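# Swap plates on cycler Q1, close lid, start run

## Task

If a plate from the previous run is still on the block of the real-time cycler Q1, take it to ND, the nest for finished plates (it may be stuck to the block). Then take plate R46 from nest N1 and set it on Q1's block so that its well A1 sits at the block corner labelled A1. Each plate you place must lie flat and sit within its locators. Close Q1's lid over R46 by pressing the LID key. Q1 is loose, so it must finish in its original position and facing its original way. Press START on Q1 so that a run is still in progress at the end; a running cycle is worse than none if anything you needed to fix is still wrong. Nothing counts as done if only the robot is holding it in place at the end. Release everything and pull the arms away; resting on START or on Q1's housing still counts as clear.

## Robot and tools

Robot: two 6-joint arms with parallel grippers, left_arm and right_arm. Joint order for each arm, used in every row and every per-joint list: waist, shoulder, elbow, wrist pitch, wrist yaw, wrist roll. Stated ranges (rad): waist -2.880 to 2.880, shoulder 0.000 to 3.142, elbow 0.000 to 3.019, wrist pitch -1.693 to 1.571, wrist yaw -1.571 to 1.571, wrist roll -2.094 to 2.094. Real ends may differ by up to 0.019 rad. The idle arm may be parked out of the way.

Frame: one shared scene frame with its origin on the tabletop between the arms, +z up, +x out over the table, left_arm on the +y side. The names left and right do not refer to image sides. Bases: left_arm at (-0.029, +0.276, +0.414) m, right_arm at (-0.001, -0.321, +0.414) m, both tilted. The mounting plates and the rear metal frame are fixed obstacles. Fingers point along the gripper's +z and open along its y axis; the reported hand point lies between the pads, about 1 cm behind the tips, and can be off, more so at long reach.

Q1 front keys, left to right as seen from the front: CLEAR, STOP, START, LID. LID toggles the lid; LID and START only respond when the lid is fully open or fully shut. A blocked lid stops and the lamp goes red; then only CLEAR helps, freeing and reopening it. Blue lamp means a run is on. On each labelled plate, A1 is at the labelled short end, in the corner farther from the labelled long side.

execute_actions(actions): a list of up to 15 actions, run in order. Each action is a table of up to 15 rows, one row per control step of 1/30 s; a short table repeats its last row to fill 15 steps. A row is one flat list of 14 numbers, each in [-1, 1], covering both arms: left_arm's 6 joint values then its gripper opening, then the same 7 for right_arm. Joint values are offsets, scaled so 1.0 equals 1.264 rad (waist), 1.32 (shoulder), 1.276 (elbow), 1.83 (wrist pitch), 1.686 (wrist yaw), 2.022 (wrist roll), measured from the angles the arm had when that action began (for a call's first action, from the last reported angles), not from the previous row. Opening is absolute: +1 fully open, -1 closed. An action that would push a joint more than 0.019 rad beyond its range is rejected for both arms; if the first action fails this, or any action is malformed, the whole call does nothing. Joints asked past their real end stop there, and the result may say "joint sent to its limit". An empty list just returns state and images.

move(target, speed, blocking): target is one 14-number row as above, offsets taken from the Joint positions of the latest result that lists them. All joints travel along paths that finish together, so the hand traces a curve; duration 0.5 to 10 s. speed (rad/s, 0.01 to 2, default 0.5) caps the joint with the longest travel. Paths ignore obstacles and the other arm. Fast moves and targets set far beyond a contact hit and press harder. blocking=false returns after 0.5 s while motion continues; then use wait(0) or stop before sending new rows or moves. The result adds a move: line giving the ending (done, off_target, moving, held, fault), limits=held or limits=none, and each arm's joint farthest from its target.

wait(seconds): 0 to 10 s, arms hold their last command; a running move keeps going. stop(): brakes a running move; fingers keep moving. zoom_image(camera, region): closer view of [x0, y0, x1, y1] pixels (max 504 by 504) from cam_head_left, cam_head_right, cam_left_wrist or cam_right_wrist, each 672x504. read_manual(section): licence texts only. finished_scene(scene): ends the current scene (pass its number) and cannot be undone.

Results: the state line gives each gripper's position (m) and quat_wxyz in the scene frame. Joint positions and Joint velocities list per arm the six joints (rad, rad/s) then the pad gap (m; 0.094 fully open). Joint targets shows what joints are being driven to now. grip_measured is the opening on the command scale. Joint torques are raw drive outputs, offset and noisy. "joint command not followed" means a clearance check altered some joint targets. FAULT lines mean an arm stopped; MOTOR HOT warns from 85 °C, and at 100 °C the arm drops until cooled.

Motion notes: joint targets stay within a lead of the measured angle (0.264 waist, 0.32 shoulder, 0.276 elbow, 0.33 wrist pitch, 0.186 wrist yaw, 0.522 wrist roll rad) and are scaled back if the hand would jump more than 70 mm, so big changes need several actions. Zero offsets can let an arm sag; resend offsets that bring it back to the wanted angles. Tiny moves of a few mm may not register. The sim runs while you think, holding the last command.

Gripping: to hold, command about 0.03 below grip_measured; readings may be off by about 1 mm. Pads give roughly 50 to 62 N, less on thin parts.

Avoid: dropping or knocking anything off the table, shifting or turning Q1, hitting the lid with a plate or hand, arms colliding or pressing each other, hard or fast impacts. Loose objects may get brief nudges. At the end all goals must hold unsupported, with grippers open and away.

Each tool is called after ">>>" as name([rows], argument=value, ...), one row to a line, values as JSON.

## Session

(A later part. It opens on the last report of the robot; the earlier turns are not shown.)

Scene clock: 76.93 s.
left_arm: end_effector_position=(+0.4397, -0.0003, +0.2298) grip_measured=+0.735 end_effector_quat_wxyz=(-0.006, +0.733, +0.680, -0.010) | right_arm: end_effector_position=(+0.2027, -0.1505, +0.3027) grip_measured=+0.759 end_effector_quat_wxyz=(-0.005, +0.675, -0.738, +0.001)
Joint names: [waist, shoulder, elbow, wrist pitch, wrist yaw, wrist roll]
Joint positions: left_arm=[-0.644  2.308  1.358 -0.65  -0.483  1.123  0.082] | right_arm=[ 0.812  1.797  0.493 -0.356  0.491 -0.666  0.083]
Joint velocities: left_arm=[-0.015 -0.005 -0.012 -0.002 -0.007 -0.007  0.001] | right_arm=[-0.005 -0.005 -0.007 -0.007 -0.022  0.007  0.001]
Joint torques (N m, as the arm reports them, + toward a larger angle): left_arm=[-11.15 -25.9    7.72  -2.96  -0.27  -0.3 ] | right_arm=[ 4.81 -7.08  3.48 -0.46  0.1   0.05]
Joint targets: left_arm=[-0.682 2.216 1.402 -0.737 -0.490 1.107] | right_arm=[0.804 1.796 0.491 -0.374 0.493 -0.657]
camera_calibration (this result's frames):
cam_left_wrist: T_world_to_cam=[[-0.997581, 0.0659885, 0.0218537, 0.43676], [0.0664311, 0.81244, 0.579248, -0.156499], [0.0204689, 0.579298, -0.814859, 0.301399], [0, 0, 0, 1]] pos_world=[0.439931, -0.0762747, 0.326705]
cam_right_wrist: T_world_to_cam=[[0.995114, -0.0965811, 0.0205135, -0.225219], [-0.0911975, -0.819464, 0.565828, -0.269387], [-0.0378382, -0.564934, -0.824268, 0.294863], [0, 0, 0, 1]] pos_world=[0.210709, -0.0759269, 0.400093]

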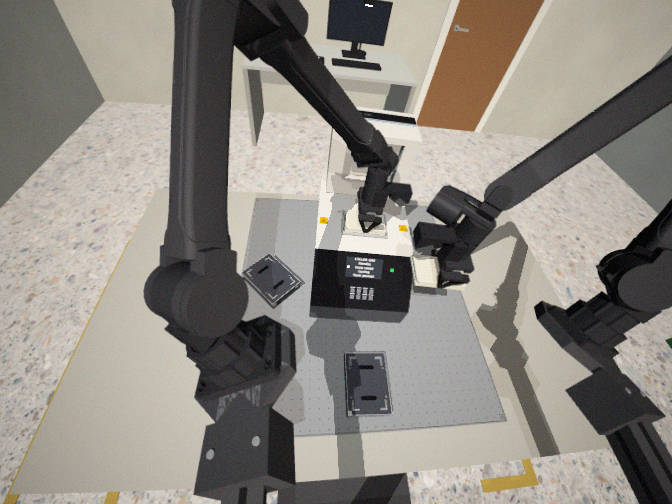

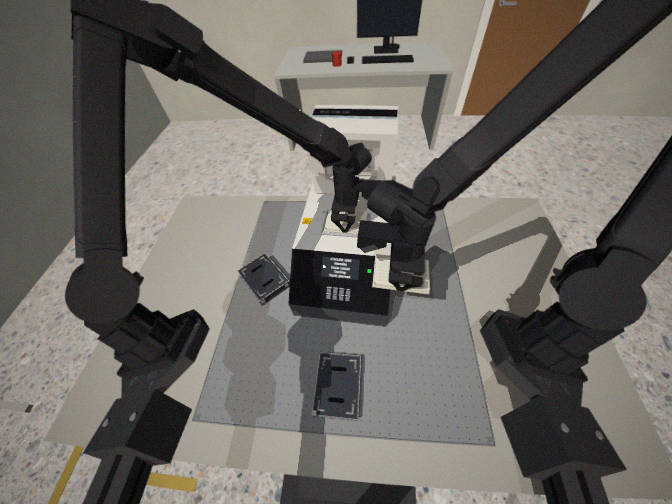

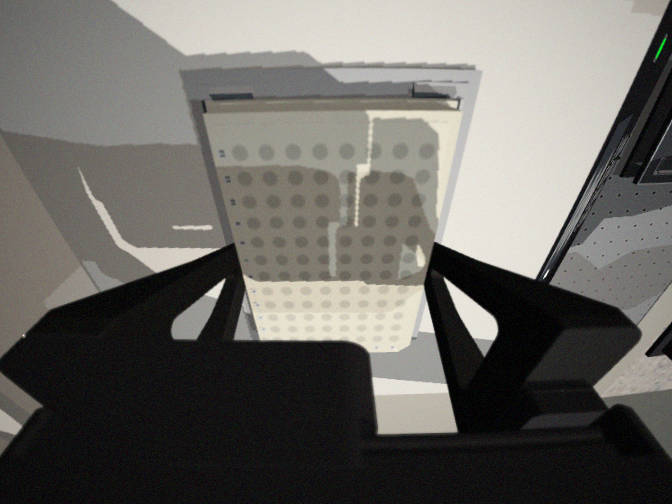

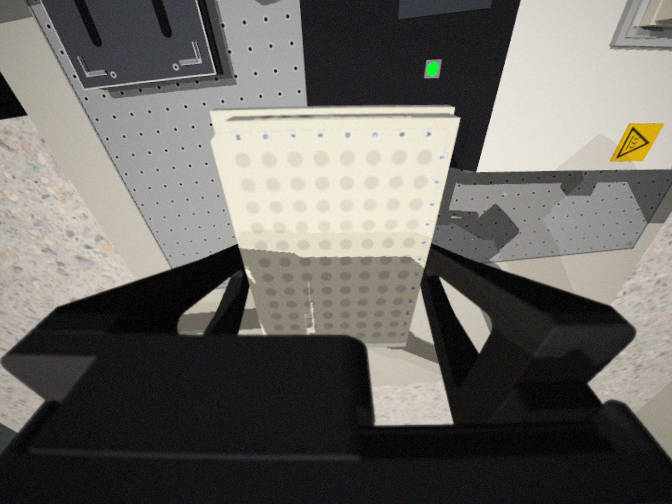

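>>> execute_actions([
  [[-0.026,-0.061,0.031,-0.042,-0.0036,-0.007,0.71,-0.0063,-0.0008,-0.0016,-0.0098,0.0012,0.0045,0.73],[-0.022,-0.052,0.028,-0.036,-0.003,-0.006,0.71,-0.0063,-0.0008,-0.0016,-0.0098,0.0012,0.0045,0.73],[-0.018,-0.043,0.025,-0.03,-0.0025,-0.005,0.71,-0.0063,-0.0008,-0.0016,-0.0098,0.0012,0.0045,0.73],[-0.014,-0.034,0.022,-0.024,-0.002,-0.004,0.71,-0.0063,-0.0008,-0.0016,-0.0098,0.0012,0.0045,0.73],[-0.01,-0.025,0.019,-0.018,-0.002,-0.003,0.71,-0.0063,-0.0008,-0.0016,-0.0098,0.0012,0.0045,0.73],[-0.006,-0.016,0.016,-0.012,-0.002,-0.002,0.71,-0.0063,-0.0008,-0.0016,-0.0098,0.0012,0.0045,0.73],[-0.003,-0.008,0.013,-0.006,-0.002,0,0.71,-0.0063,-0.0008,-0.0016,-0.0098,0.0012,0.0045,0.73],[0,0,0.01,0,-0.002,0.002,0.71,-0.0063,-0.0008,-0.0016,-0.0098,0.0012,0.0045,0.73],[0.001,0.003,0.008,0.004,-0.002,0.004,0.71,-0.0063,-0.0008,-0.0016,-0.0098,0.0012,0.0045,0.73],[0.001,0.003,0.008,0.004,-0.002,0.004,0.74,-0.0063,-0.0008,-0.0016,-0.0098,0.0012,0.0045,0.73],[0.001,0.003,0.008,0.004,-0.002,0.004,0.78,-0.0063,-0.0008,-0.0016,-0.0098,0.0012,0.0045,0.73],[0.001,0.003,0.008,0.004,-0.002,0.004,0.82,-0.0063,-0.0008,-0.0016,-0.0098,0.0012,0.0045,0.73],[0.001,0.003,0.008,0.004,-0.002,0.004,0.87,-0.0063,-0.0008,-0.0016,-0.0098,0.0012,0.0045,0.73],[0.001,0.003,0.008,0.004,-0.002,0.004,0.92,-0.0063,-0.0008,-0.0016,-0.0098,0.0012,0.0045,0.73],[0.001,0.003,0.008,0.004,-0.002,0.004,0.97,-0.0063,-0.0008,-0.0016,-0.0098,0.0012,0.0045,0.73]],
])

Scene clock: 79.40 s.
left_arm: end_effector_position=(+0.4390, -0.0001, +0.2270) grip_measured=+0.942 end_effector_quat_wxyz=(-0.007, +0.733, +0.680, -0.010) | right_arm: end_effector_position=(+0.2027, -0.1505, +0.3027) grip_measured=+0.759 end_effector_quat_wxyz=(-0.005, +0.675, -0.738, +0.001)
Joint names: [waist, shoulder, elbow, wrist pitch, wrist yaw, wrist roll]
Joint positions: left_arm=[-0.642  2.313  1.358 -0.645 -0.484  1.124  0.091] | right_arm=[ 0.812  1.797  0.493 -0.356  0.491 -0.666  0.083]
Joint velocities: left_arm=[-0.024 -0.015 -0.012  0.012  0.051  0.007  0.053] | right_arm=[-0.005 -0.005 -0.002  0.022 -0.066 -0.081 -0.   ]
Joint torques (N m, as the arm reports them, + toward a larger angle): left_arm=[ -8.46 -17.86   5.3    0.44  -0.03  -0.11] | right_arm=[ 4.81 -7.09  3.47 -0.47  0.1   0.05]
Joint targets: left_arm=[-0.642 2.312 1.369 -0.642 -0.486 1.131] | right_arm=[0.804 1.796 0.491 -0.374 0.493 -0.657]
camera_calibration (this result's frames):
cam_left_wrist: T_world_to_cam=[[-0.997573, 0.0658041, 0.0227769, 0.435929], [0.0667829, 0.811449, 0.580595, -0.155468], [0.0197233, 0.580707, -0.813874, 0.299119], [0, 0, 0, 1]] pos_world=[0.439354, -0.0762319, 0.32378]
cam_right_wrist: T_world_to_cam=[[0.995114, -0.0965811, 0.0205135, -0.225219], [-0.0911975, -0.819464, 0.565828, -0.269387], [-0.0378382, -0.564934, -0.824268, 0.294863], [0, 0, 0, 1]] pos_world=[0.210709, -0.0759269, 0.400093]

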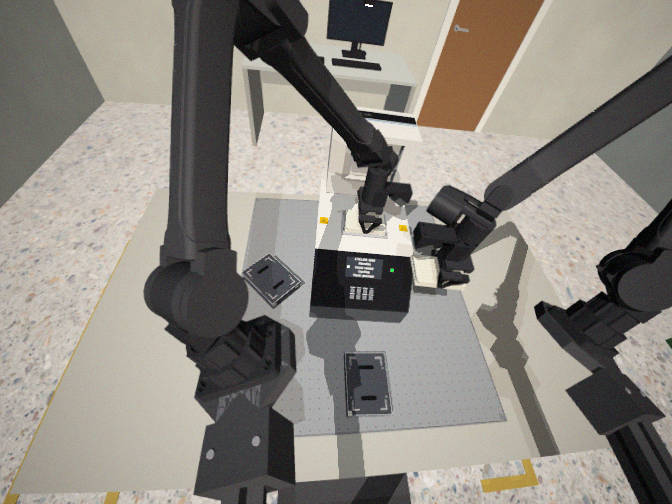

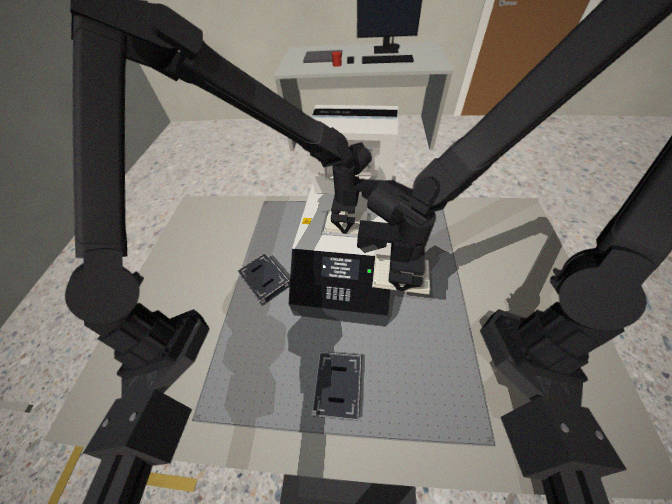

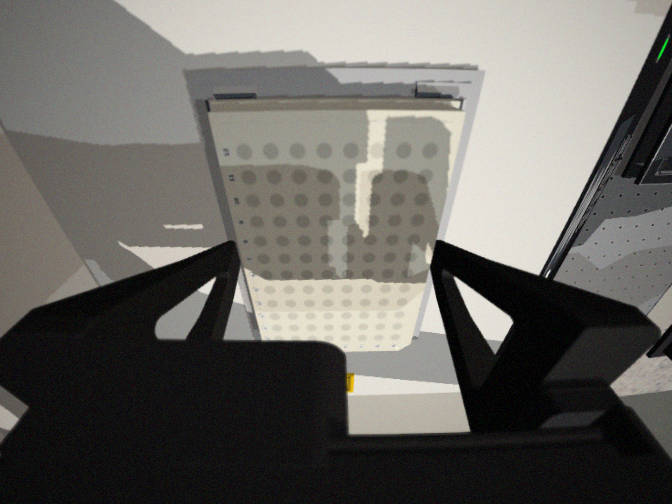

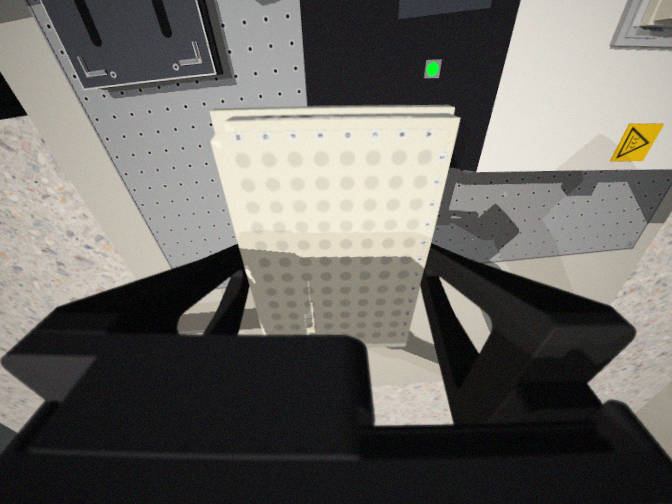

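>>> execute_actions([
  [[-0.002,-0.008,0.002,0.006,-0.0012,0.005,1,-0.0063,-0.0008,-0.0016,-0.0098,0.0012,0.0045,0.73],[-0.003,-0.014,-0.0024,0.0093,-0.0012,0.006,1,-0.0063,-0.0008,-0.0016,-0.0098,0.0012,0.0045,0.73],[-0.004,-0.0174,-0.0042,0.0118,-0.0022,0.0068,1,-0.0063,-0.0008,-0.0016,-0.0098,0.0012,0.0045,0.73],[-0.004,-0.0174,-0.0059,0.0142,-0.0033,0.0076,1,-0.0063,-0.0008,-0.0016,-0.0098,0.0012,0.0045,0.73],[-0.004,-0.0174,-0.0077,0.0167,-0.0043,0.0084,1,-0.0063,-0.0008,-0.0016,-0.0098,0.0012,0.0045,0.73],[-0.004,-0.0174,-0.0094,0.0191,-0.0054,0.0092,1,-0.0063,-0.0008,-0.0016,-0.0098,0.0012,0.0045,0.73],[-0.004,-0.0174,-0.0112,0.0216,-0.0064,0.01,1,-0.0063,-0.0008,-0.0016,-0.0098,0.0012,0.0045,0.73],[-0.004,-0.0174,-0.013,0.0241,-0.0074,0.0108,1,-0.0063,-0.0008,-0.0016,-0.0098,0.0012,0.0045,0.73],[-0.004,-0.0174,-0.0147,0.0265,-0.0085,0.0116,1,-0.0063,-0.0008,-0.0016,-0.0098,0.0012,0.0045,0.73],[-0.004,-0.0174,-0.0165,0.029,-0.0095,0.0124,1,-0.0063,-0.0008,-0.0016,-0.0098,0.0012,0.0045,0.73]],
])

>>> execute_actions(actions=[])

Scene clock: 81.23 s.
left_arm: end_effector_position=(+0.4382, +0.0010, +0.2237) grip_measured=+1.000 end_effector_quat_wxyz=(-0.001, +0.734, +0.679, -0.001) | right_arm: end_effector_position=(+0.2027, -0.1505, +0.3027) grip_measured=+0.759 end_effector_quat_wxyz=(-0.005, +0.675, -0.738, +0.001)
Joint names: [waist, shoulder, elbow, wrist pitch, wrist yaw, wrist roll]
Joint positions: left_arm=[-0.642  2.313  1.342 -0.611 -0.498  1.136  0.094] | right_arm=[ 0.812  1.797  0.493 -0.356  0.491 -0.666  0.083]
Joint velocities: left_arm=[-0.005 -0.015  0.002  0.017 -0.022 -0.066  0.   ] | right_arm=[-0.015 -0.005 -0.012  0.007  0.007  0.037 -0.001]
Joint torques (N m, as the arm reports them, + toward a larger angle): left_arm=[ -8.8  -19.45   4.11   0.96  -0.06  -0.07] | right_arm=[ 4.83 -7.09  3.47 -0.46  0.1   0.05]
Joint targets: left_arm=[-0.647 2.290 1.337 -0.592 -0.500 1.149] | right_arm=[0.804 1.796 0.491 -0.374 0.493 -0.657]
camera_calibration (this result's frames):
cam_left_wrist: T_world_to_cam=[[-0.997603, 0.0691565, 0.00256247, 0.439718], [0.0575755, 0.808861, 0.585175, -0.151347], [0.038396, 0.583919, -0.810903, 0.286962], [0, 0, 0, 1]] pos_world=[0.436359, -0.0755537, 0.320136]
cam_right_wrist: T_world_to_cam=[[0.995114, -0.0965811, 0.0205135, -0.225219], [-0.0911975, -0.819464, 0.565828, -0.269387], [-0.0378382, -0.564934, -0.824268, 0.294863], [0, 0, 0, 1]] pos_world=[0.210709, -0.0759269, 0.400093]

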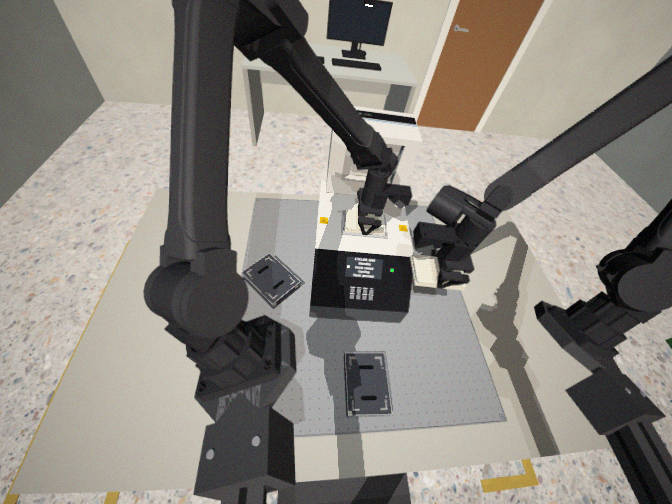

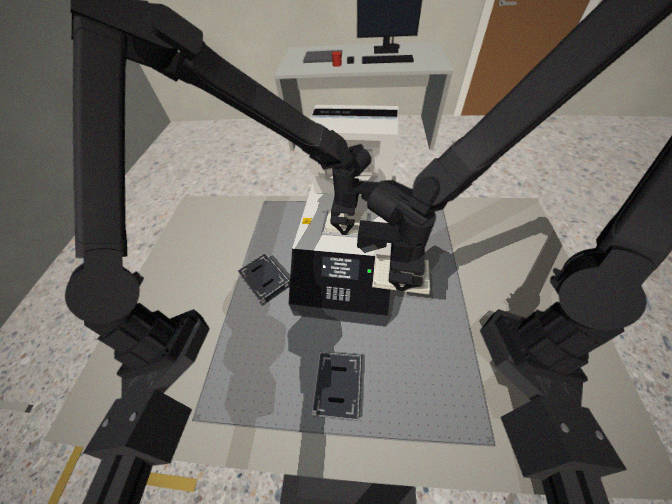

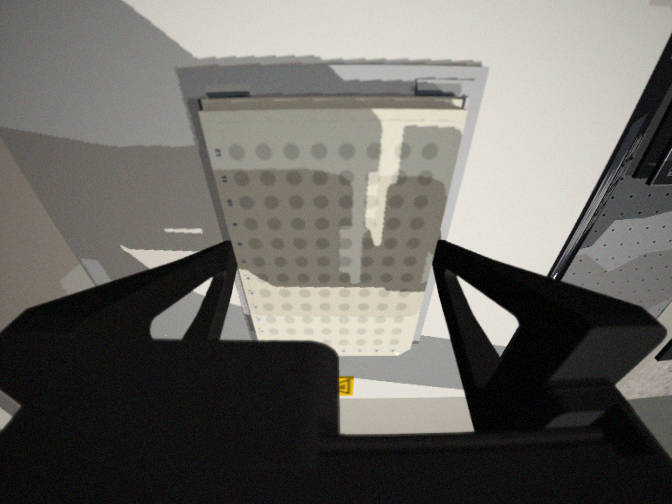

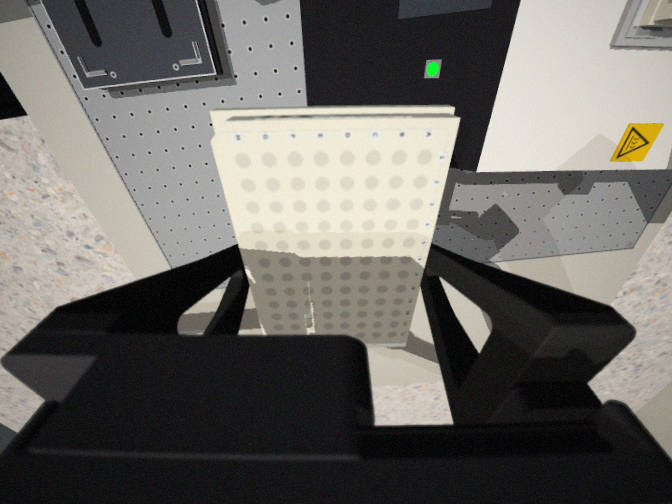

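Scene clock: 81.23 s.
left_arm: end_effector_position=(+0.4382, +0.0010, +0.2237) grip_measured=+1.000 end_effector_quat_wxyz=(-0.001, +0.734, +0.679, -0.001) | right_arm: end_effector_position=(+0.2027, -0.1505, +0.3027) grip_measured=+0.759 end_effector_quat_wxyz=(-0.005, +0.675, -0.738, +0.001)
Joint names: [waist, shoulder, elbow, wrist pitch, wrist yaw, wrist roll]
Joint positions: left_arm=[-0.642  2.313  1.342 -0.611 -0.498  1.136  0.094] | right_arm=[ 0.812  1.797  0.493 -0.356  0.491 -0.666  0.083]
Joint velocities: left_arm=[-0.005 -0.015  0.002  0.017 -0.022 -0.066  0.   ] | right_arm=[-0.015 -0.005 -0.012  0.007  0.007  0.037 -0.001]
Joint torques (N m, as the arm reports them, + toward a larger angle): left_arm=[ -8.8  -19.45   4.11   0.96  -0.06  -0.07] | right_arm=[ 4.83 -7.09  3.47 -0.46  0.1   0.05]
Joint targets: left_arm=[-0.647 2.290 1.337 -0.592 -0.500 1.149] | right_arm=[0.804 1.796 0.491 -0.374 0.493 -0.657]
camera_calibration (this result's frames):
cam_left_wrist: T_world_to_cam=[[-0.997603, 0.0691565, 0.00256247, 0.439718], [0.0575755, 0.808861, 0.585175, -0.151347], [0.038396, 0.583919, -0.810903, 0.286962], [0, 0, 0, 1]] pos_world=[0.436359, -0.0755537, 0.320136]
cam_right_wrist: T_world_to_cam=[[0.995114, -0.0965811, 0.0205135, -0.225219], [-0.0911975, -0.819464, 0.565828, -0.269387], [-0.0378382, -0.564934, -0.824268, 0.294863], [0, 0, 0, 1]] pos_world=[0.210709, -0.0759269, 0.400093]

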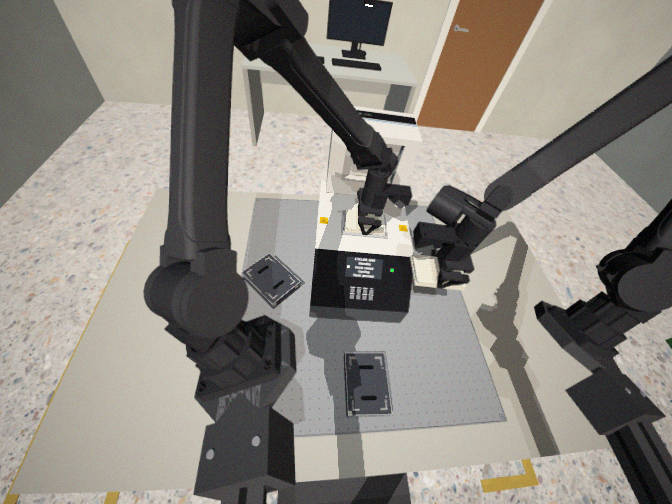

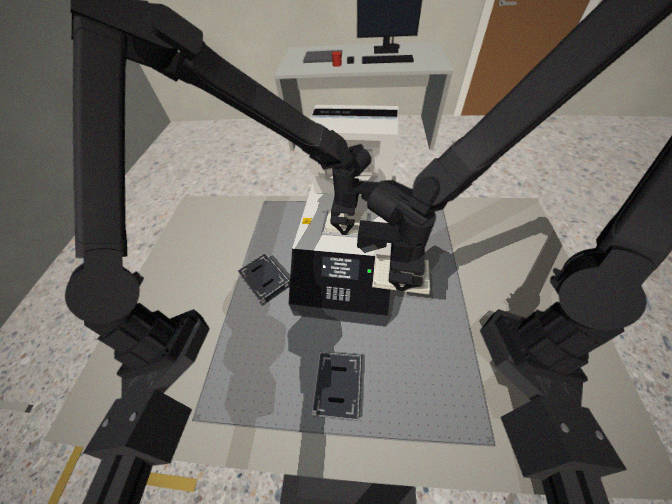

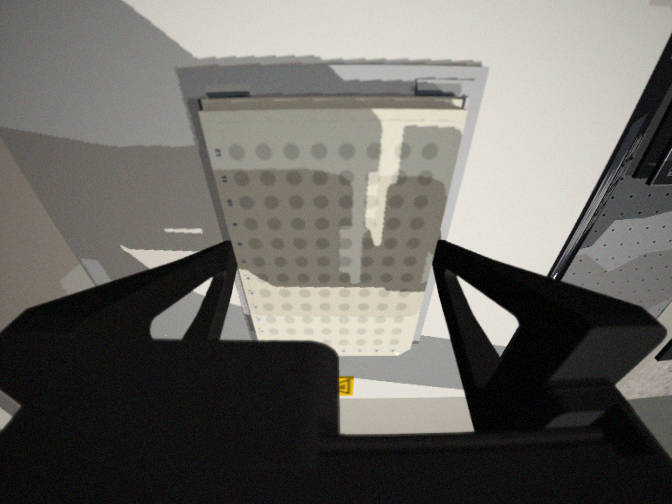

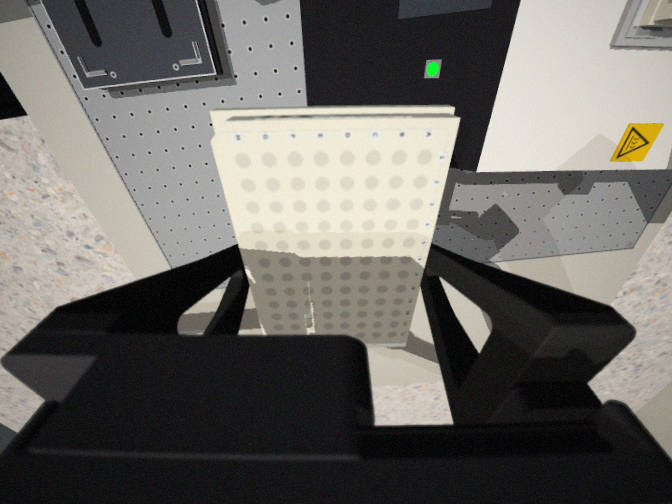

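>>> execute_actions([
  [[-0.004,-0.0225,0,0.0104,-0.0012,0.0064,0.96,-0.0063,-0.0008,-0.0016,-0.0098,0.0012,0.0045,0.73],[-0.004,-0.0235,0.002,0.0104,-0.0012,0.0064,0.93,-0.0063,-0.0008,-0.0016,-0.0098,0.0012,0.0045,0.73],[-0.004,-0.0235,0.004,0.0104,-0.0012,0.0064,0.90,-0.0063,-0.0008,-0.0016,-0.0098,0.0012,0.0045,0.73],[-0.004,-0.0235,0.006,0.008,-0.0012,0.005,0.88,-0.0063,-0.0008,-0.0016,-0.0098,0.0012,0.0045,0.73],[-0.004,-0.016,0.008,0.006,-0.0012,0.004,0.87,-0.0063,-0.0008,-0.0016,-0.0098,0.0012,0.0045,0.73],[-0.004,-0.016,0.008,0.004,-0.0012,0.003,0.86,-0.0063,-0.0008,-0.0016,-0.0098,0.0012,0.0045,0.73],[-0.004,-0.016,0.008,0.002,-0.0012,0.002,0.85,-0.0063,-0.0008,-0.0016,-0.0098,0.0012,0.0045,0.73],[-0.004,-0.016,0.008,0,-0.0012,0.001,0.835,-0.0063,-0.0008,-0.0016,-0.0098,0.0012,0.0045,0.73],[-0.004,-0.016,0.008,0,-0.0012,0,0.82,-0.0063,-0.0008,-0.0016,-0.0098,0.0012,0.0045,0.73],[-0.004,-0.016,0.008,0,-0.0012,0,0.805,-0.0063,-0.0008,-0.0016,-0.0098,0.0012,0.0045,0.73],[-0.004,-0.016,0.008,0,-0.0012,0,0.79,-0.0063,-0.0008,-0.0016,-0.0098,0.0012,0.0045,0.73],[-0.004,-0.016,0.008,0,-0.0012,0,0.77,-0.0063,-0.0008,-0.0016,-0.0098,0.0012,0.0045,0.73],[-0.004,-0.016,0.008,0,-0.0012,0,0.75,-0.0063,-0.0008,-0.0016,-0.0098,0.0012,0.0045,0.73],[-0.004,-0.016,0.008,0,-0.0012,0,0.73,-0.0063,-0.0008,-0.0016,-0.0098,0.0012,0.0045,0.73],[-0.004,-0.016,0.008,0,-0.0012,0,0.70,-0.0063,-0.0008,-0.0016,-0.0098,0.0012,0.0045,0.73]],
])

Scene clock: 82.43 s.
left_arm: end_effector_position=(+0.4385, +0.0008, +0.2237) grip_measured=+0.755 end_effector_quat_wxyz=(-0.001, +0.734, +0.679, -0.001) | right_arm: end_effector_position=(+0.2027, -0.1505, +0.3027) grip_measured=+0.759 end_effector_quat_wxyz=(-0.005, +0.675, -0.738, +0.001)
Joint names: [waist, shoulder, elbow, wrist pitch, wrist yaw, wrist roll]
Joint positions: left_arm=[-0.642  2.313  1.342 -0.609 -0.498  1.137  0.082] | right_arm=[ 0.812  1.797  0.493 -0.356  0.491 -0.666  0.083]
Joint velocities: left_arm=[-0.005  0.005  0.007 -0.002 -0.066 -0.037 -0.   ] | right_arm=[-0.005  0.005  0.007  0.007 -0.022  0.007  0.   ]
Joint torques (N m, as the arm reports them, + toward a larger angle): left_arm=[ -8.97 -19.36   5.1    0.34  -0.05  -0.18] | right_arm=[ 4.83 -7.12  3.48 -0.47  0.1   0.05]
Joint targets: left_arm=[-0.647 2.292 1.352 -0.611 -0.499 1.135] | right_arm=[0.804 1.796 0.491 -0.374 0.493 -0.657]
camera_calibration (this result's frames):
cam_left_wrist: T_world_to_cam=[[-0.997549, 0.0699528, 0.00135136, 0.440275], [0.057537, 0.8092, 0.584709, -0.151106], [0.0398085, 0.583354, -0.811242, 0.286505], [0, 0, 0, 1]] pos_world=[0.436485, -0.075657, 0.320183]
cam_right_wrist: T_world_to_cam=[[0.995114, -0.0965811, 0.0205135, -0.225219], [-0.0911975, -0.819464, 0.565828, -0.269387], [-0.0378382, -0.564934, -0.824268, 0.294863], [0, 0, 0, 1]] pos_world=[0.210709, -0.0759269, 0.400093]

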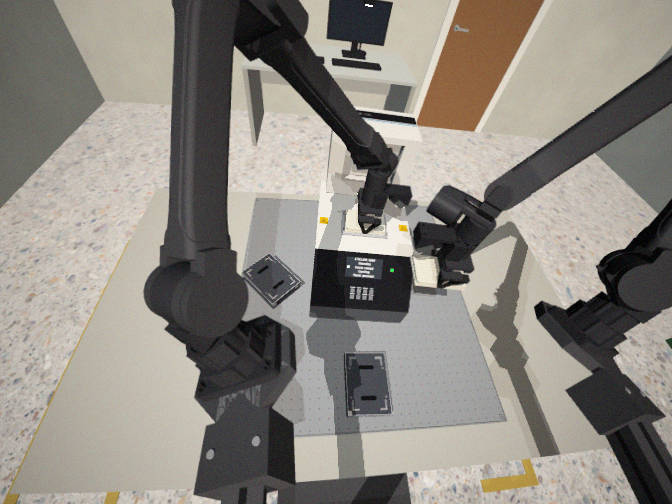

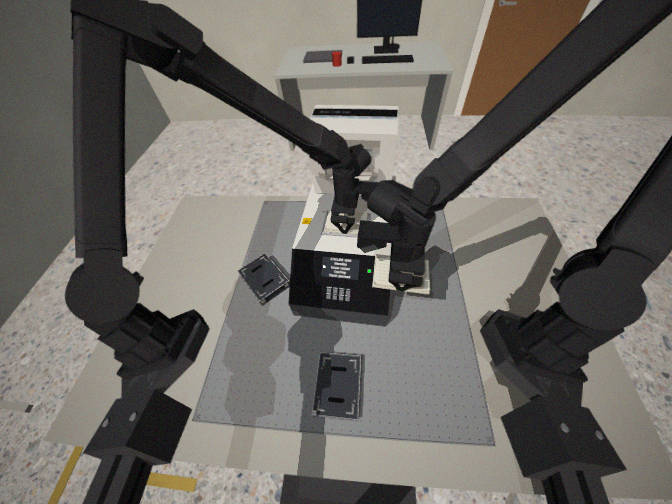

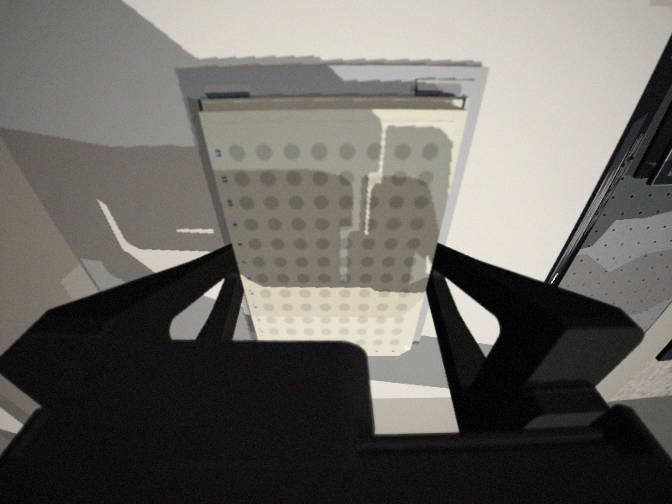

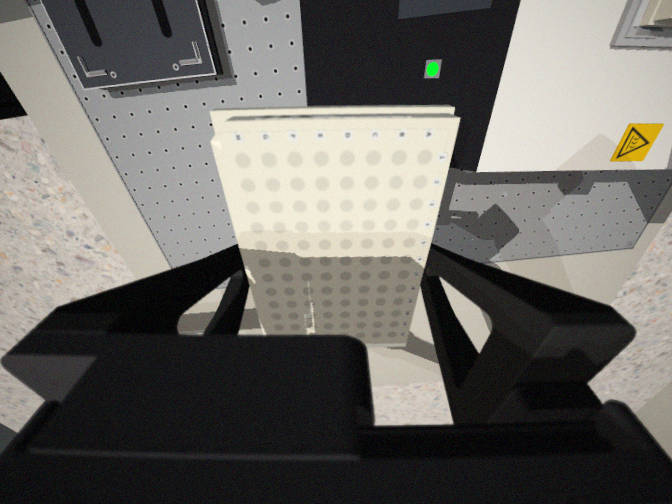

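>>> execute_actions([
  [[-0.0093,-0.0291,0.0056,-0.0109,-0.0006,-0.0031,0.71,-0.0063,-0.0008,-0.0016,-0.0098,0.0012,0.0045,0.73],[-0.0145,-0.0422,0.0032,-0.0207,-0.0006,-0.0053,0.71,-0.0063,-0.0008,-0.0016,-0.0098,0.0012,0.0045,0.73],[-0.0198,-0.0554,0.0008,-0.0306,-0.0006,-0.0074,0.71,-0.0063,-0.0008,-0.0016,-0.0098,0.0012,0.0045,0.73],[-0.0251,-0.0685,-0.0015,-0.0404,-0.0006,-0.0095,0.71,-0.0063,-0.0008,-0.0016,-0.0098,0.0012,0.0045,0.73],[-0.0303,-0.0816,-0.0039,-0.0503,-0.0006,-0.0117,0.71,-0.0063,-0.0008,-0.0016,-0.0098,0.0012,0.0045,0.73],[-0.0356,-0.0947,-0.0063,-0.0601,-0.0006,-0.0138,0.71,-0.0063,-0.0008,-0.0016,-0.0098,0.0012,0.0045,0.73]],
])

Scene clock: 83.63 s.
left_arm: end_effector_position=(+0.4376, +0.0012, +0.2257) grip_measured=+0.755 end_effector_quat_wxyz=(-0.002, +0.733, +0.681, -0.004) | right_arm: end_effector_position=(+0.2027, -0.1505, +0.3027) grip_measured=+0.759 end_effector_quat_wxyz=(-0.005, +0.675, -0.738, +0.001)
Joint names: [waist, shoulder, elbow, wrist pitch, wrist yaw, wrist roll]
Joint positions: left_arm=[-0.642  2.309  1.342 -0.619 -0.491  1.129  0.082] | right_arm=[ 0.812  1.797  0.493 -0.356  0.491 -0.666  0.083]
Joint velocities: left_arm=[ 0.005 -0.024  0.002 -0.022 -0.11  -0.007  0.   ] | right_arm=[-0.005 -0.005 -0.002 -0.002 -0.022  0.081 -0.   ]
Joint torques (N m, as the arm reports them, + toward a larger angle): left_arm=[-11.54 -28.19   3.82  -3.43  -0.28  -0.33] | right_arm=[ 4.81 -7.11  3.47 -0.47  0.1   0.05]
Joint targets: left_arm=[-0.687 2.188 1.333 -0.719 -0.499 1.109] | right_arm=[0.804 1.796 0.491 -0.374 0.493 -0.657]
camera_calibration (this result's frames):
cam_left_wrist: T_world_to_cam=[[-0.997874, 0.0646292, 0.00837086, 0.437912], [0.0574205, 0.811198, 0.581946, -0.151816], [0.0308202, 0.58119, -0.813184, 0.29239], [0, 0, 0, 1]] pos_world=[0.436687, -0.0750833, 0.32245]
cam_right_wrist: T_world_to_cam=[[0.995114, -0.0965811, 0.0205135, -0.225219], [-0.0911975, -0.819464, 0.565828, -0.269387], [-0.0378382, -0.564934, -0.824268, 0.294863], [0, 0, 0, 1]] pos_world=[0.210709, -0.0759269, 0.400093]

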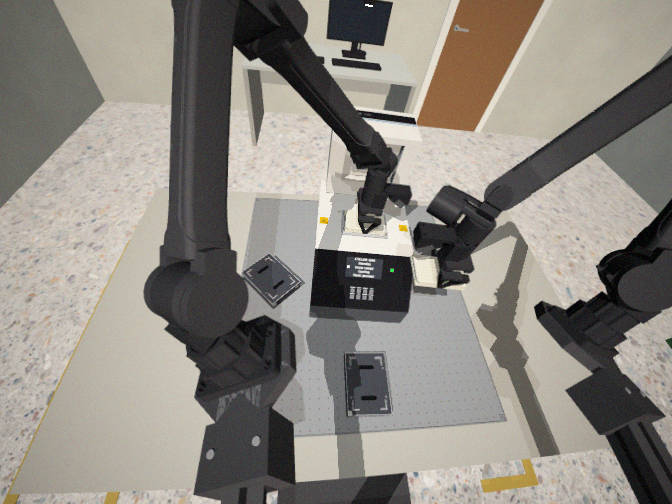

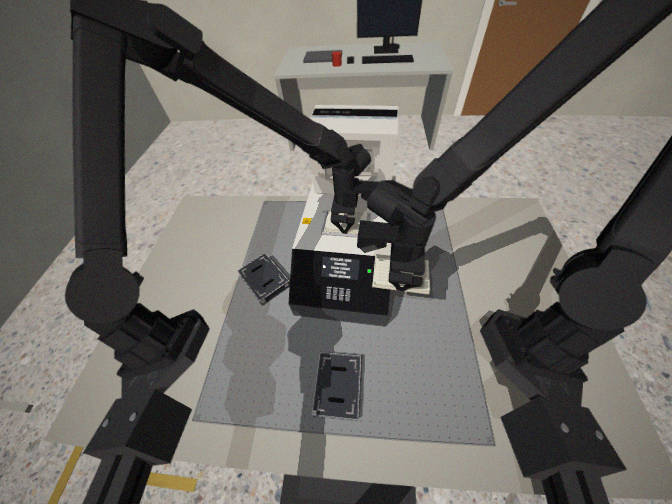

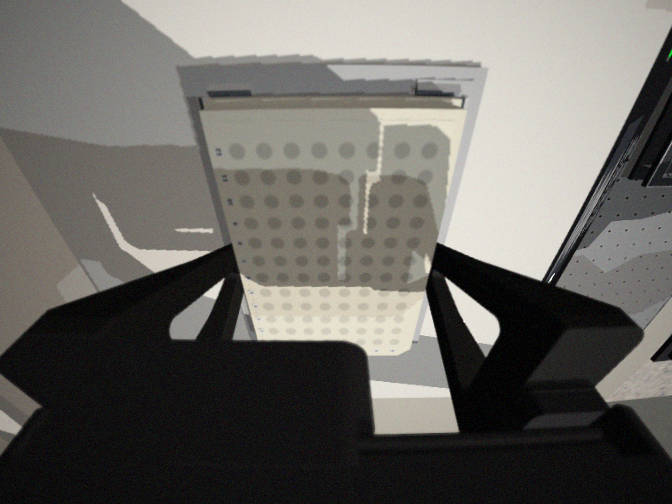

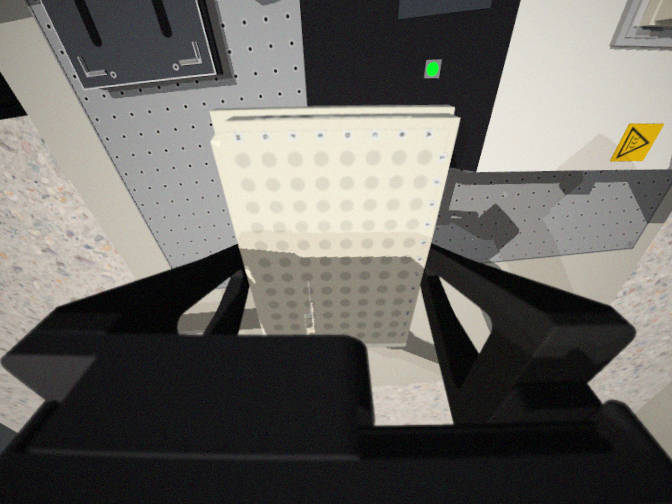

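>>> execute_actions([
  [[-0.0395,-0.089,-0.0063,-0.0546,-0.0047,-0.0099,0.71,-0.0063,-0.0008,-0.0016,-0.0098,0.0012,0.0045,0.73],[-0.0435,-0.0865,-0.0055,-0.0546,-0.0047,-0.0099,0.71,-0.0063,-0.0008,-0.0016,-0.0098,0.0012,0.0045,0.73],[-0.0475,-0.084,-0.0047,-0.0546,-0.0047,-0.0099,0.71,-0.0063,-0.0008,-0.0016,-0.0098,0.0012,0.0045,0.73],[-0.0515,-0.0815,-0.0039,-0.0546,-0.0047,-0.0099,0.71,-0.0063,-0.0008,-0.0016,-0.0098,0.0012,0.0045,0.73],[-0.0555,-0.079,-0.0031,-0.0546,-0.0047,-0.0099,0.71,-0.0063,-0.0008,-0.0016,-0.0098,0.0012,0.0045,0.73],[-0.0595,-0.0767,-0.0023,-0.0546,-0.0047,-0.0099,0.71,-0.0063,-0.0008,-0.0016,-0.0098,0.0012,0.0045,0.73],[-0.0635,-0.0743,-0.0015,-0.0546,-0.0047,-0.0099,0.71,-0.0063,-0.0008,-0.0016,-0.0098,0.0012,0.0045,0.73],[-0.0672,-0.072,-0.001,-0.0546,-0.0047,-0.0099,0.71,-0.0063,-0.0008,-0.0016,-0.0098,0.0012,0.0045,0.73]],
])

Scene clock: 84.63 s.
left_arm: end_effector_position=(+0.4376, +0.0007, +0.2264) grip_measured=+0.755 end_effector_quat_wxyz=(-0.002, +0.733, +0.680, -0.002) | right_arm: end_effector_position=(+0.2027, -0.1505, +0.3027) grip_measured=+0.759 end_effector_quat_wxyz=(-0.005, +0.675, -0.738, +0.001)
Joint names: [waist, shoulder, elbow, wrist pitch, wrist yaw, wrist roll]
Joint positions: left_arm=[-0.645  2.309  1.342 -0.619 -0.496  1.127  0.082] | right_arm=[ 0.812  1.797  0.493 -0.356  0.491 -0.666  0.083]
Joint velocities: left_arm=[-0.005 -0.005  0.012 -0.007 -0.007 -0.037  0.   ] | right_arm=[ 0.015 -0.005 -0.007 -0.002 -0.022 -0.095 -0.   ]
Joint torques (N m, as the arm reports them, + toward a larger angle): left_arm=[-14.17 -25.71   4.33  -3.39  -0.1   -0.33] | right_arm=[ 4.85 -7.09  3.48 -0.46  0.1   0.05]
Joint targets: left_arm=[-0.727 2.214 1.340 -0.719 -0.499 1.109] | right_arm=[0.804 1.796 0.491 -0.374 0.493 -0.657]
camera_calibration (this result's frames):
cam_left_wrist: T_world_to_cam=[[-0.997843, 0.0654525, 0.00505024, 0.438662], [0.0560258, 0.80898, 0.585161, -0.151951], [0.0342147, 0.584181, -0.810902, 0.291216], [0, 0, 0, 1]] pos_world=[0.436265, -0.0759093, 0.322848]
cam_right_wrist: T_world_to_cam=[[0.995114, -0.0965811, 0.0205135, -0.225219], [-0.0911975, -0.819464, 0.565828, -0.269387], [-0.0378382, -0.564934, -0.824268, 0.294863], [0, 0, 0, 1]] pos_world=[0.210709, -0.0759269, 0.400093]

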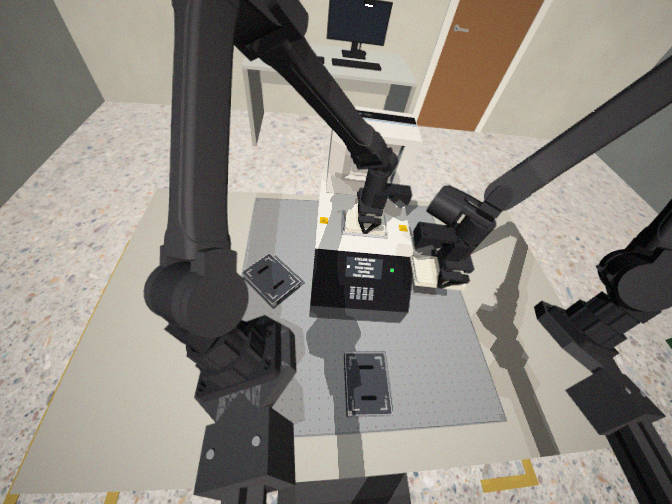

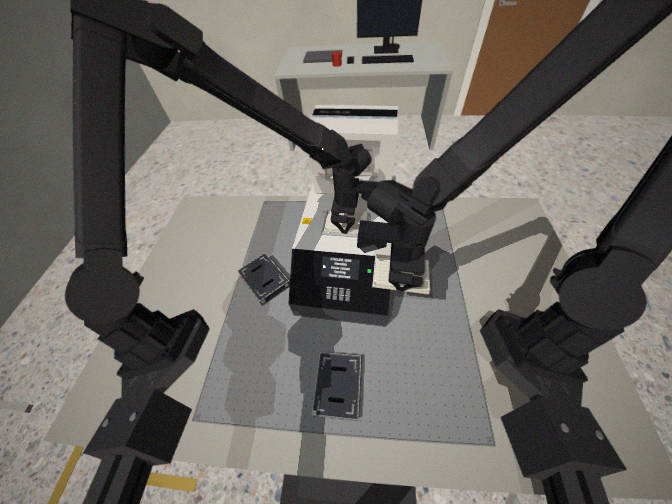

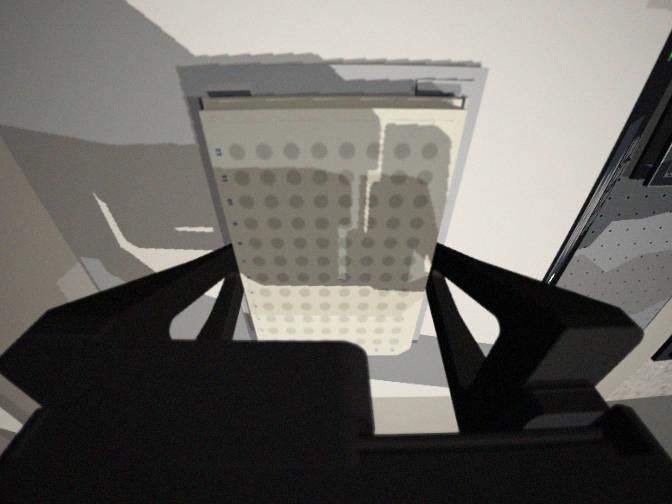

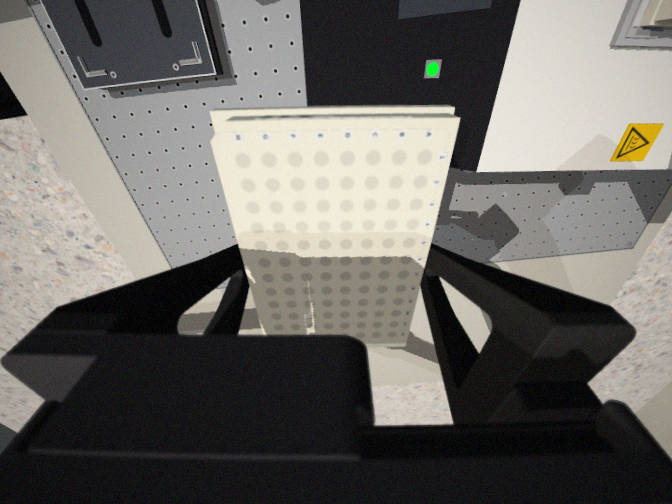

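>>> execute_actions([
  [[-0.057,-0.064,0,-0.048,-0.002,-0.008,0.71,-0.0063,-0.0008,-0.0016,-0.0098,0.0012,0.0045,0.73],[-0.049,-0.056,0.001,-0.041,-0.002,-0.007,0.71,-0.0063,-0.0008,-0.0016,-0.0098,0.0012,0.0045,0.73],[-0.041,-0.048,0.002,-0.034,-0.002,-0.006,0.71,-0.0063,-0.0008,-0.0016,-0.0098,0.0012,0.0045,0.73],[-0.033,-0.04,0.004,-0.027,-0.002,-0.004,0.71,-0.0063,-0.0008,-0.0016,-0.0098,0.0012,0.0045,0.73],[-0.025,-0.032,0.005,-0.02,-0.002,-0.002,0.71,-0.0063,-0.0008,-0.0016,-0.0098,0.0012,0.0045,0.73],[-0.017,-0.024,0.006,-0.013,-0.002,0,0.71,-0.0063,-0.0008,-0.0016,-0.0098,0.0012,0.0045,0.73],[-0.009,-0.016,0.007,-0.006,-0.002,0.002,0.71,-0.0063,-0.0008,-0.0016,-0.0098,0.0012,0.0045,0.73],[-0.002,-0.008,0.008,0.001,-0.002,0.004,0.71,-0.0063,-0.0008,-0.0016,-0.0098,0.0012,0.0045,0.73],[0.001,0,0.008,0.006,-0.002,0.006,0.71,-0.0063,-0.0008,-0.0016,-0.0098,0.0012,0.0045,0.73],[0.001,0,0.008,0.006,-0.002,0.006,0.75,-0.0063,-0.0008,-0.0016,-0.0098,0.0012,0.0045,0.73],[0.001,0,0.008,0.006,-0.002,0.006,0.79,-0.0063,-0.0008,-0.0016,-0.0098,0.0012,0.0045,0.73],[0.001,0,0.008,0.006,-0.002,0.006,0.83,-0.0063,-0.0008,-0.0016,-0.0098,0.0012,0.0045,0.73],[0.001,-0.005,0.008,0.006,-0.002,0.006,0.88,-0.0063,-0.0008,-0.0016,-0.0098,0.0012,0.0045,0.73],[0.001,-0.01,0.008,0.006,-0.002,0.006,0.94,-0.0063,-0.0008,-0.0016,-0.0098,0.0012,0.0045,0.73],[0.001,-0.015,0.008,0.006,-0.002,0.006,1,-0.0063,-0.0008,-0.0016,-0.0098,0.0012,0.0045,0.73]],
])

Scene clock: 87.17 s.
left_arm: end_effector_position=(+0.4386, +0.0011, +0.2243) grip_measured=+0.969 end_effector_quat_wxyz=(-0.001, +0.732, +0.681, -0.001) | right_arm: end_effector_position=(+0.2027, -0.1505, +0.3027) grip_measured=+0.759 end_effector_quat_wxyz=(-0.005, +0.675, -0.738, +0.001)
Joint names: [waist, shoulder, elbow, wrist pitch, wrist yaw, wrist roll]
Joint positions: left_arm=[-0.642  2.312  1.342 -0.612 -0.497  1.131  0.093] | right_arm=[ 0.812  1.797  0.493 -0.356  0.491 -0.666  0.083]
Joint velocities: left_arm=[-0.005  0.005 -0.017 -0.002  0.022 -0.066  0.067] | right_arm=[ 0.005 -0.005  0.002  0.007 -0.007 -0.022 -0.001]
Joint torques (N m, as the arm reports them, + toward a larger angle): left_arm=[ -8.38 -19.2    5.2    0.42  -0.04  -0.1 ] | right_arm=[ 4.83 -7.11  3.47 -0.46  0.1   0.05]
Joint targets: left_arm=[-0.643 2.289 1.352 -0.608 -0.500 1.140] | right_arm=[0.804 1.796 0.491 -0.374 0.493 -0.657]
camera_calibration (this result's frames):
cam_left_wrist: T_world_to_cam=[[-0.997945, 0.0640266, 0.0024212, 0.440281], [0.0533504, 0.809427, 0.584791, -0.149847], [0.0354824, 0.583719, -0.81118, 0.288724], [0, 0, 0, 1]] pos_world=[0.437126, -0.0754337, 0.32077]
cam_right_wrist: T_world_to_cam=[[0.995114, -0.0965811, 0.0205135, -0.225219], [-0.0911975, -0.819464, 0.565828, -0.269387], [-0.0378382, -0.564934, -0.824268, 0.294863], [0, 0, 0, 1]] pos_world=[0.210709, -0.0759269, 0.400093]

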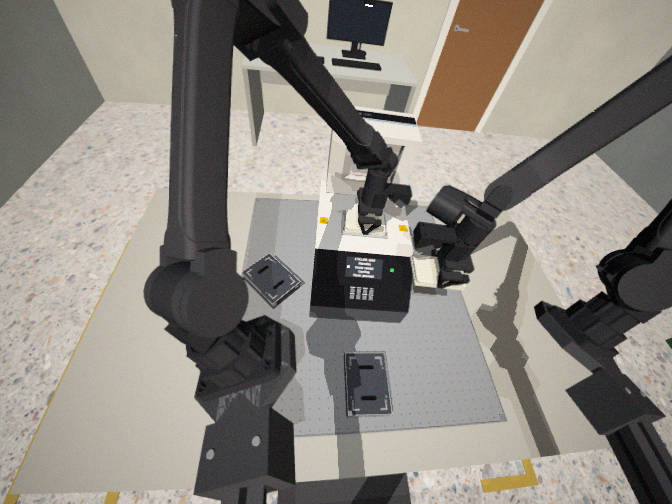

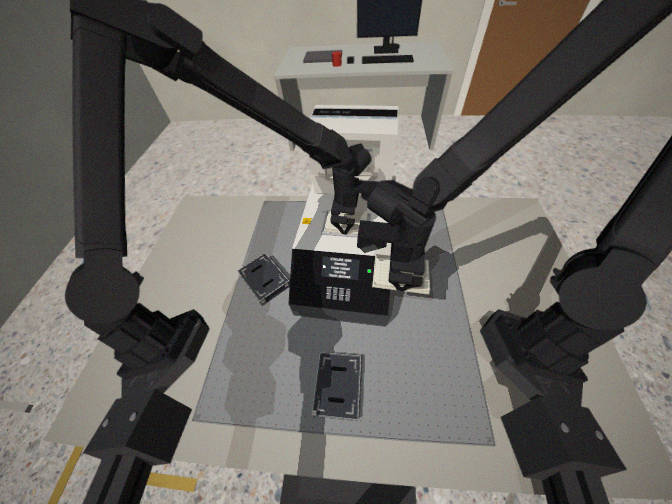

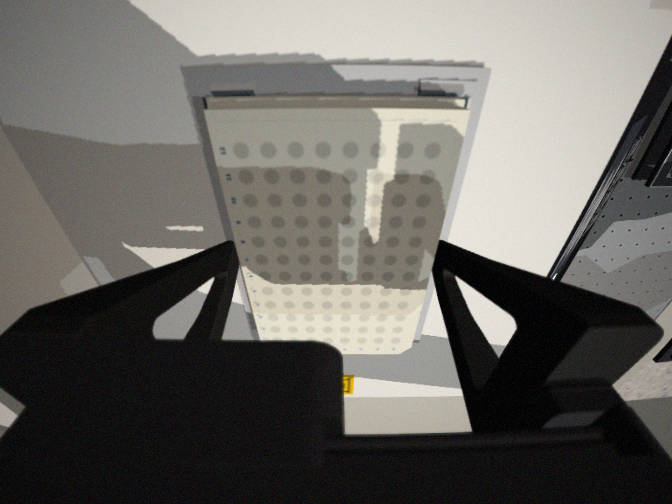

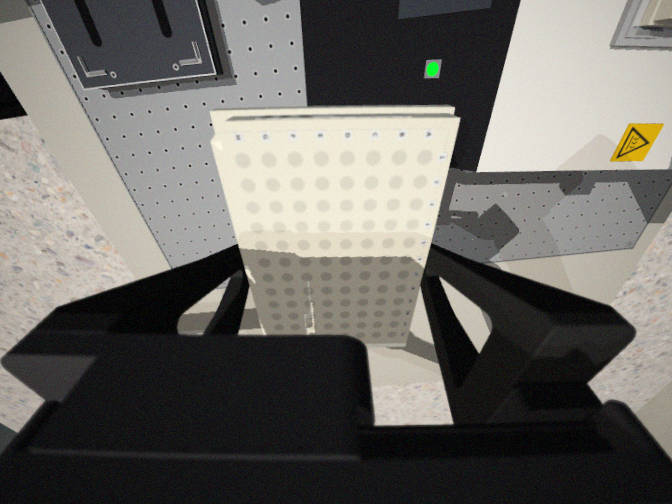

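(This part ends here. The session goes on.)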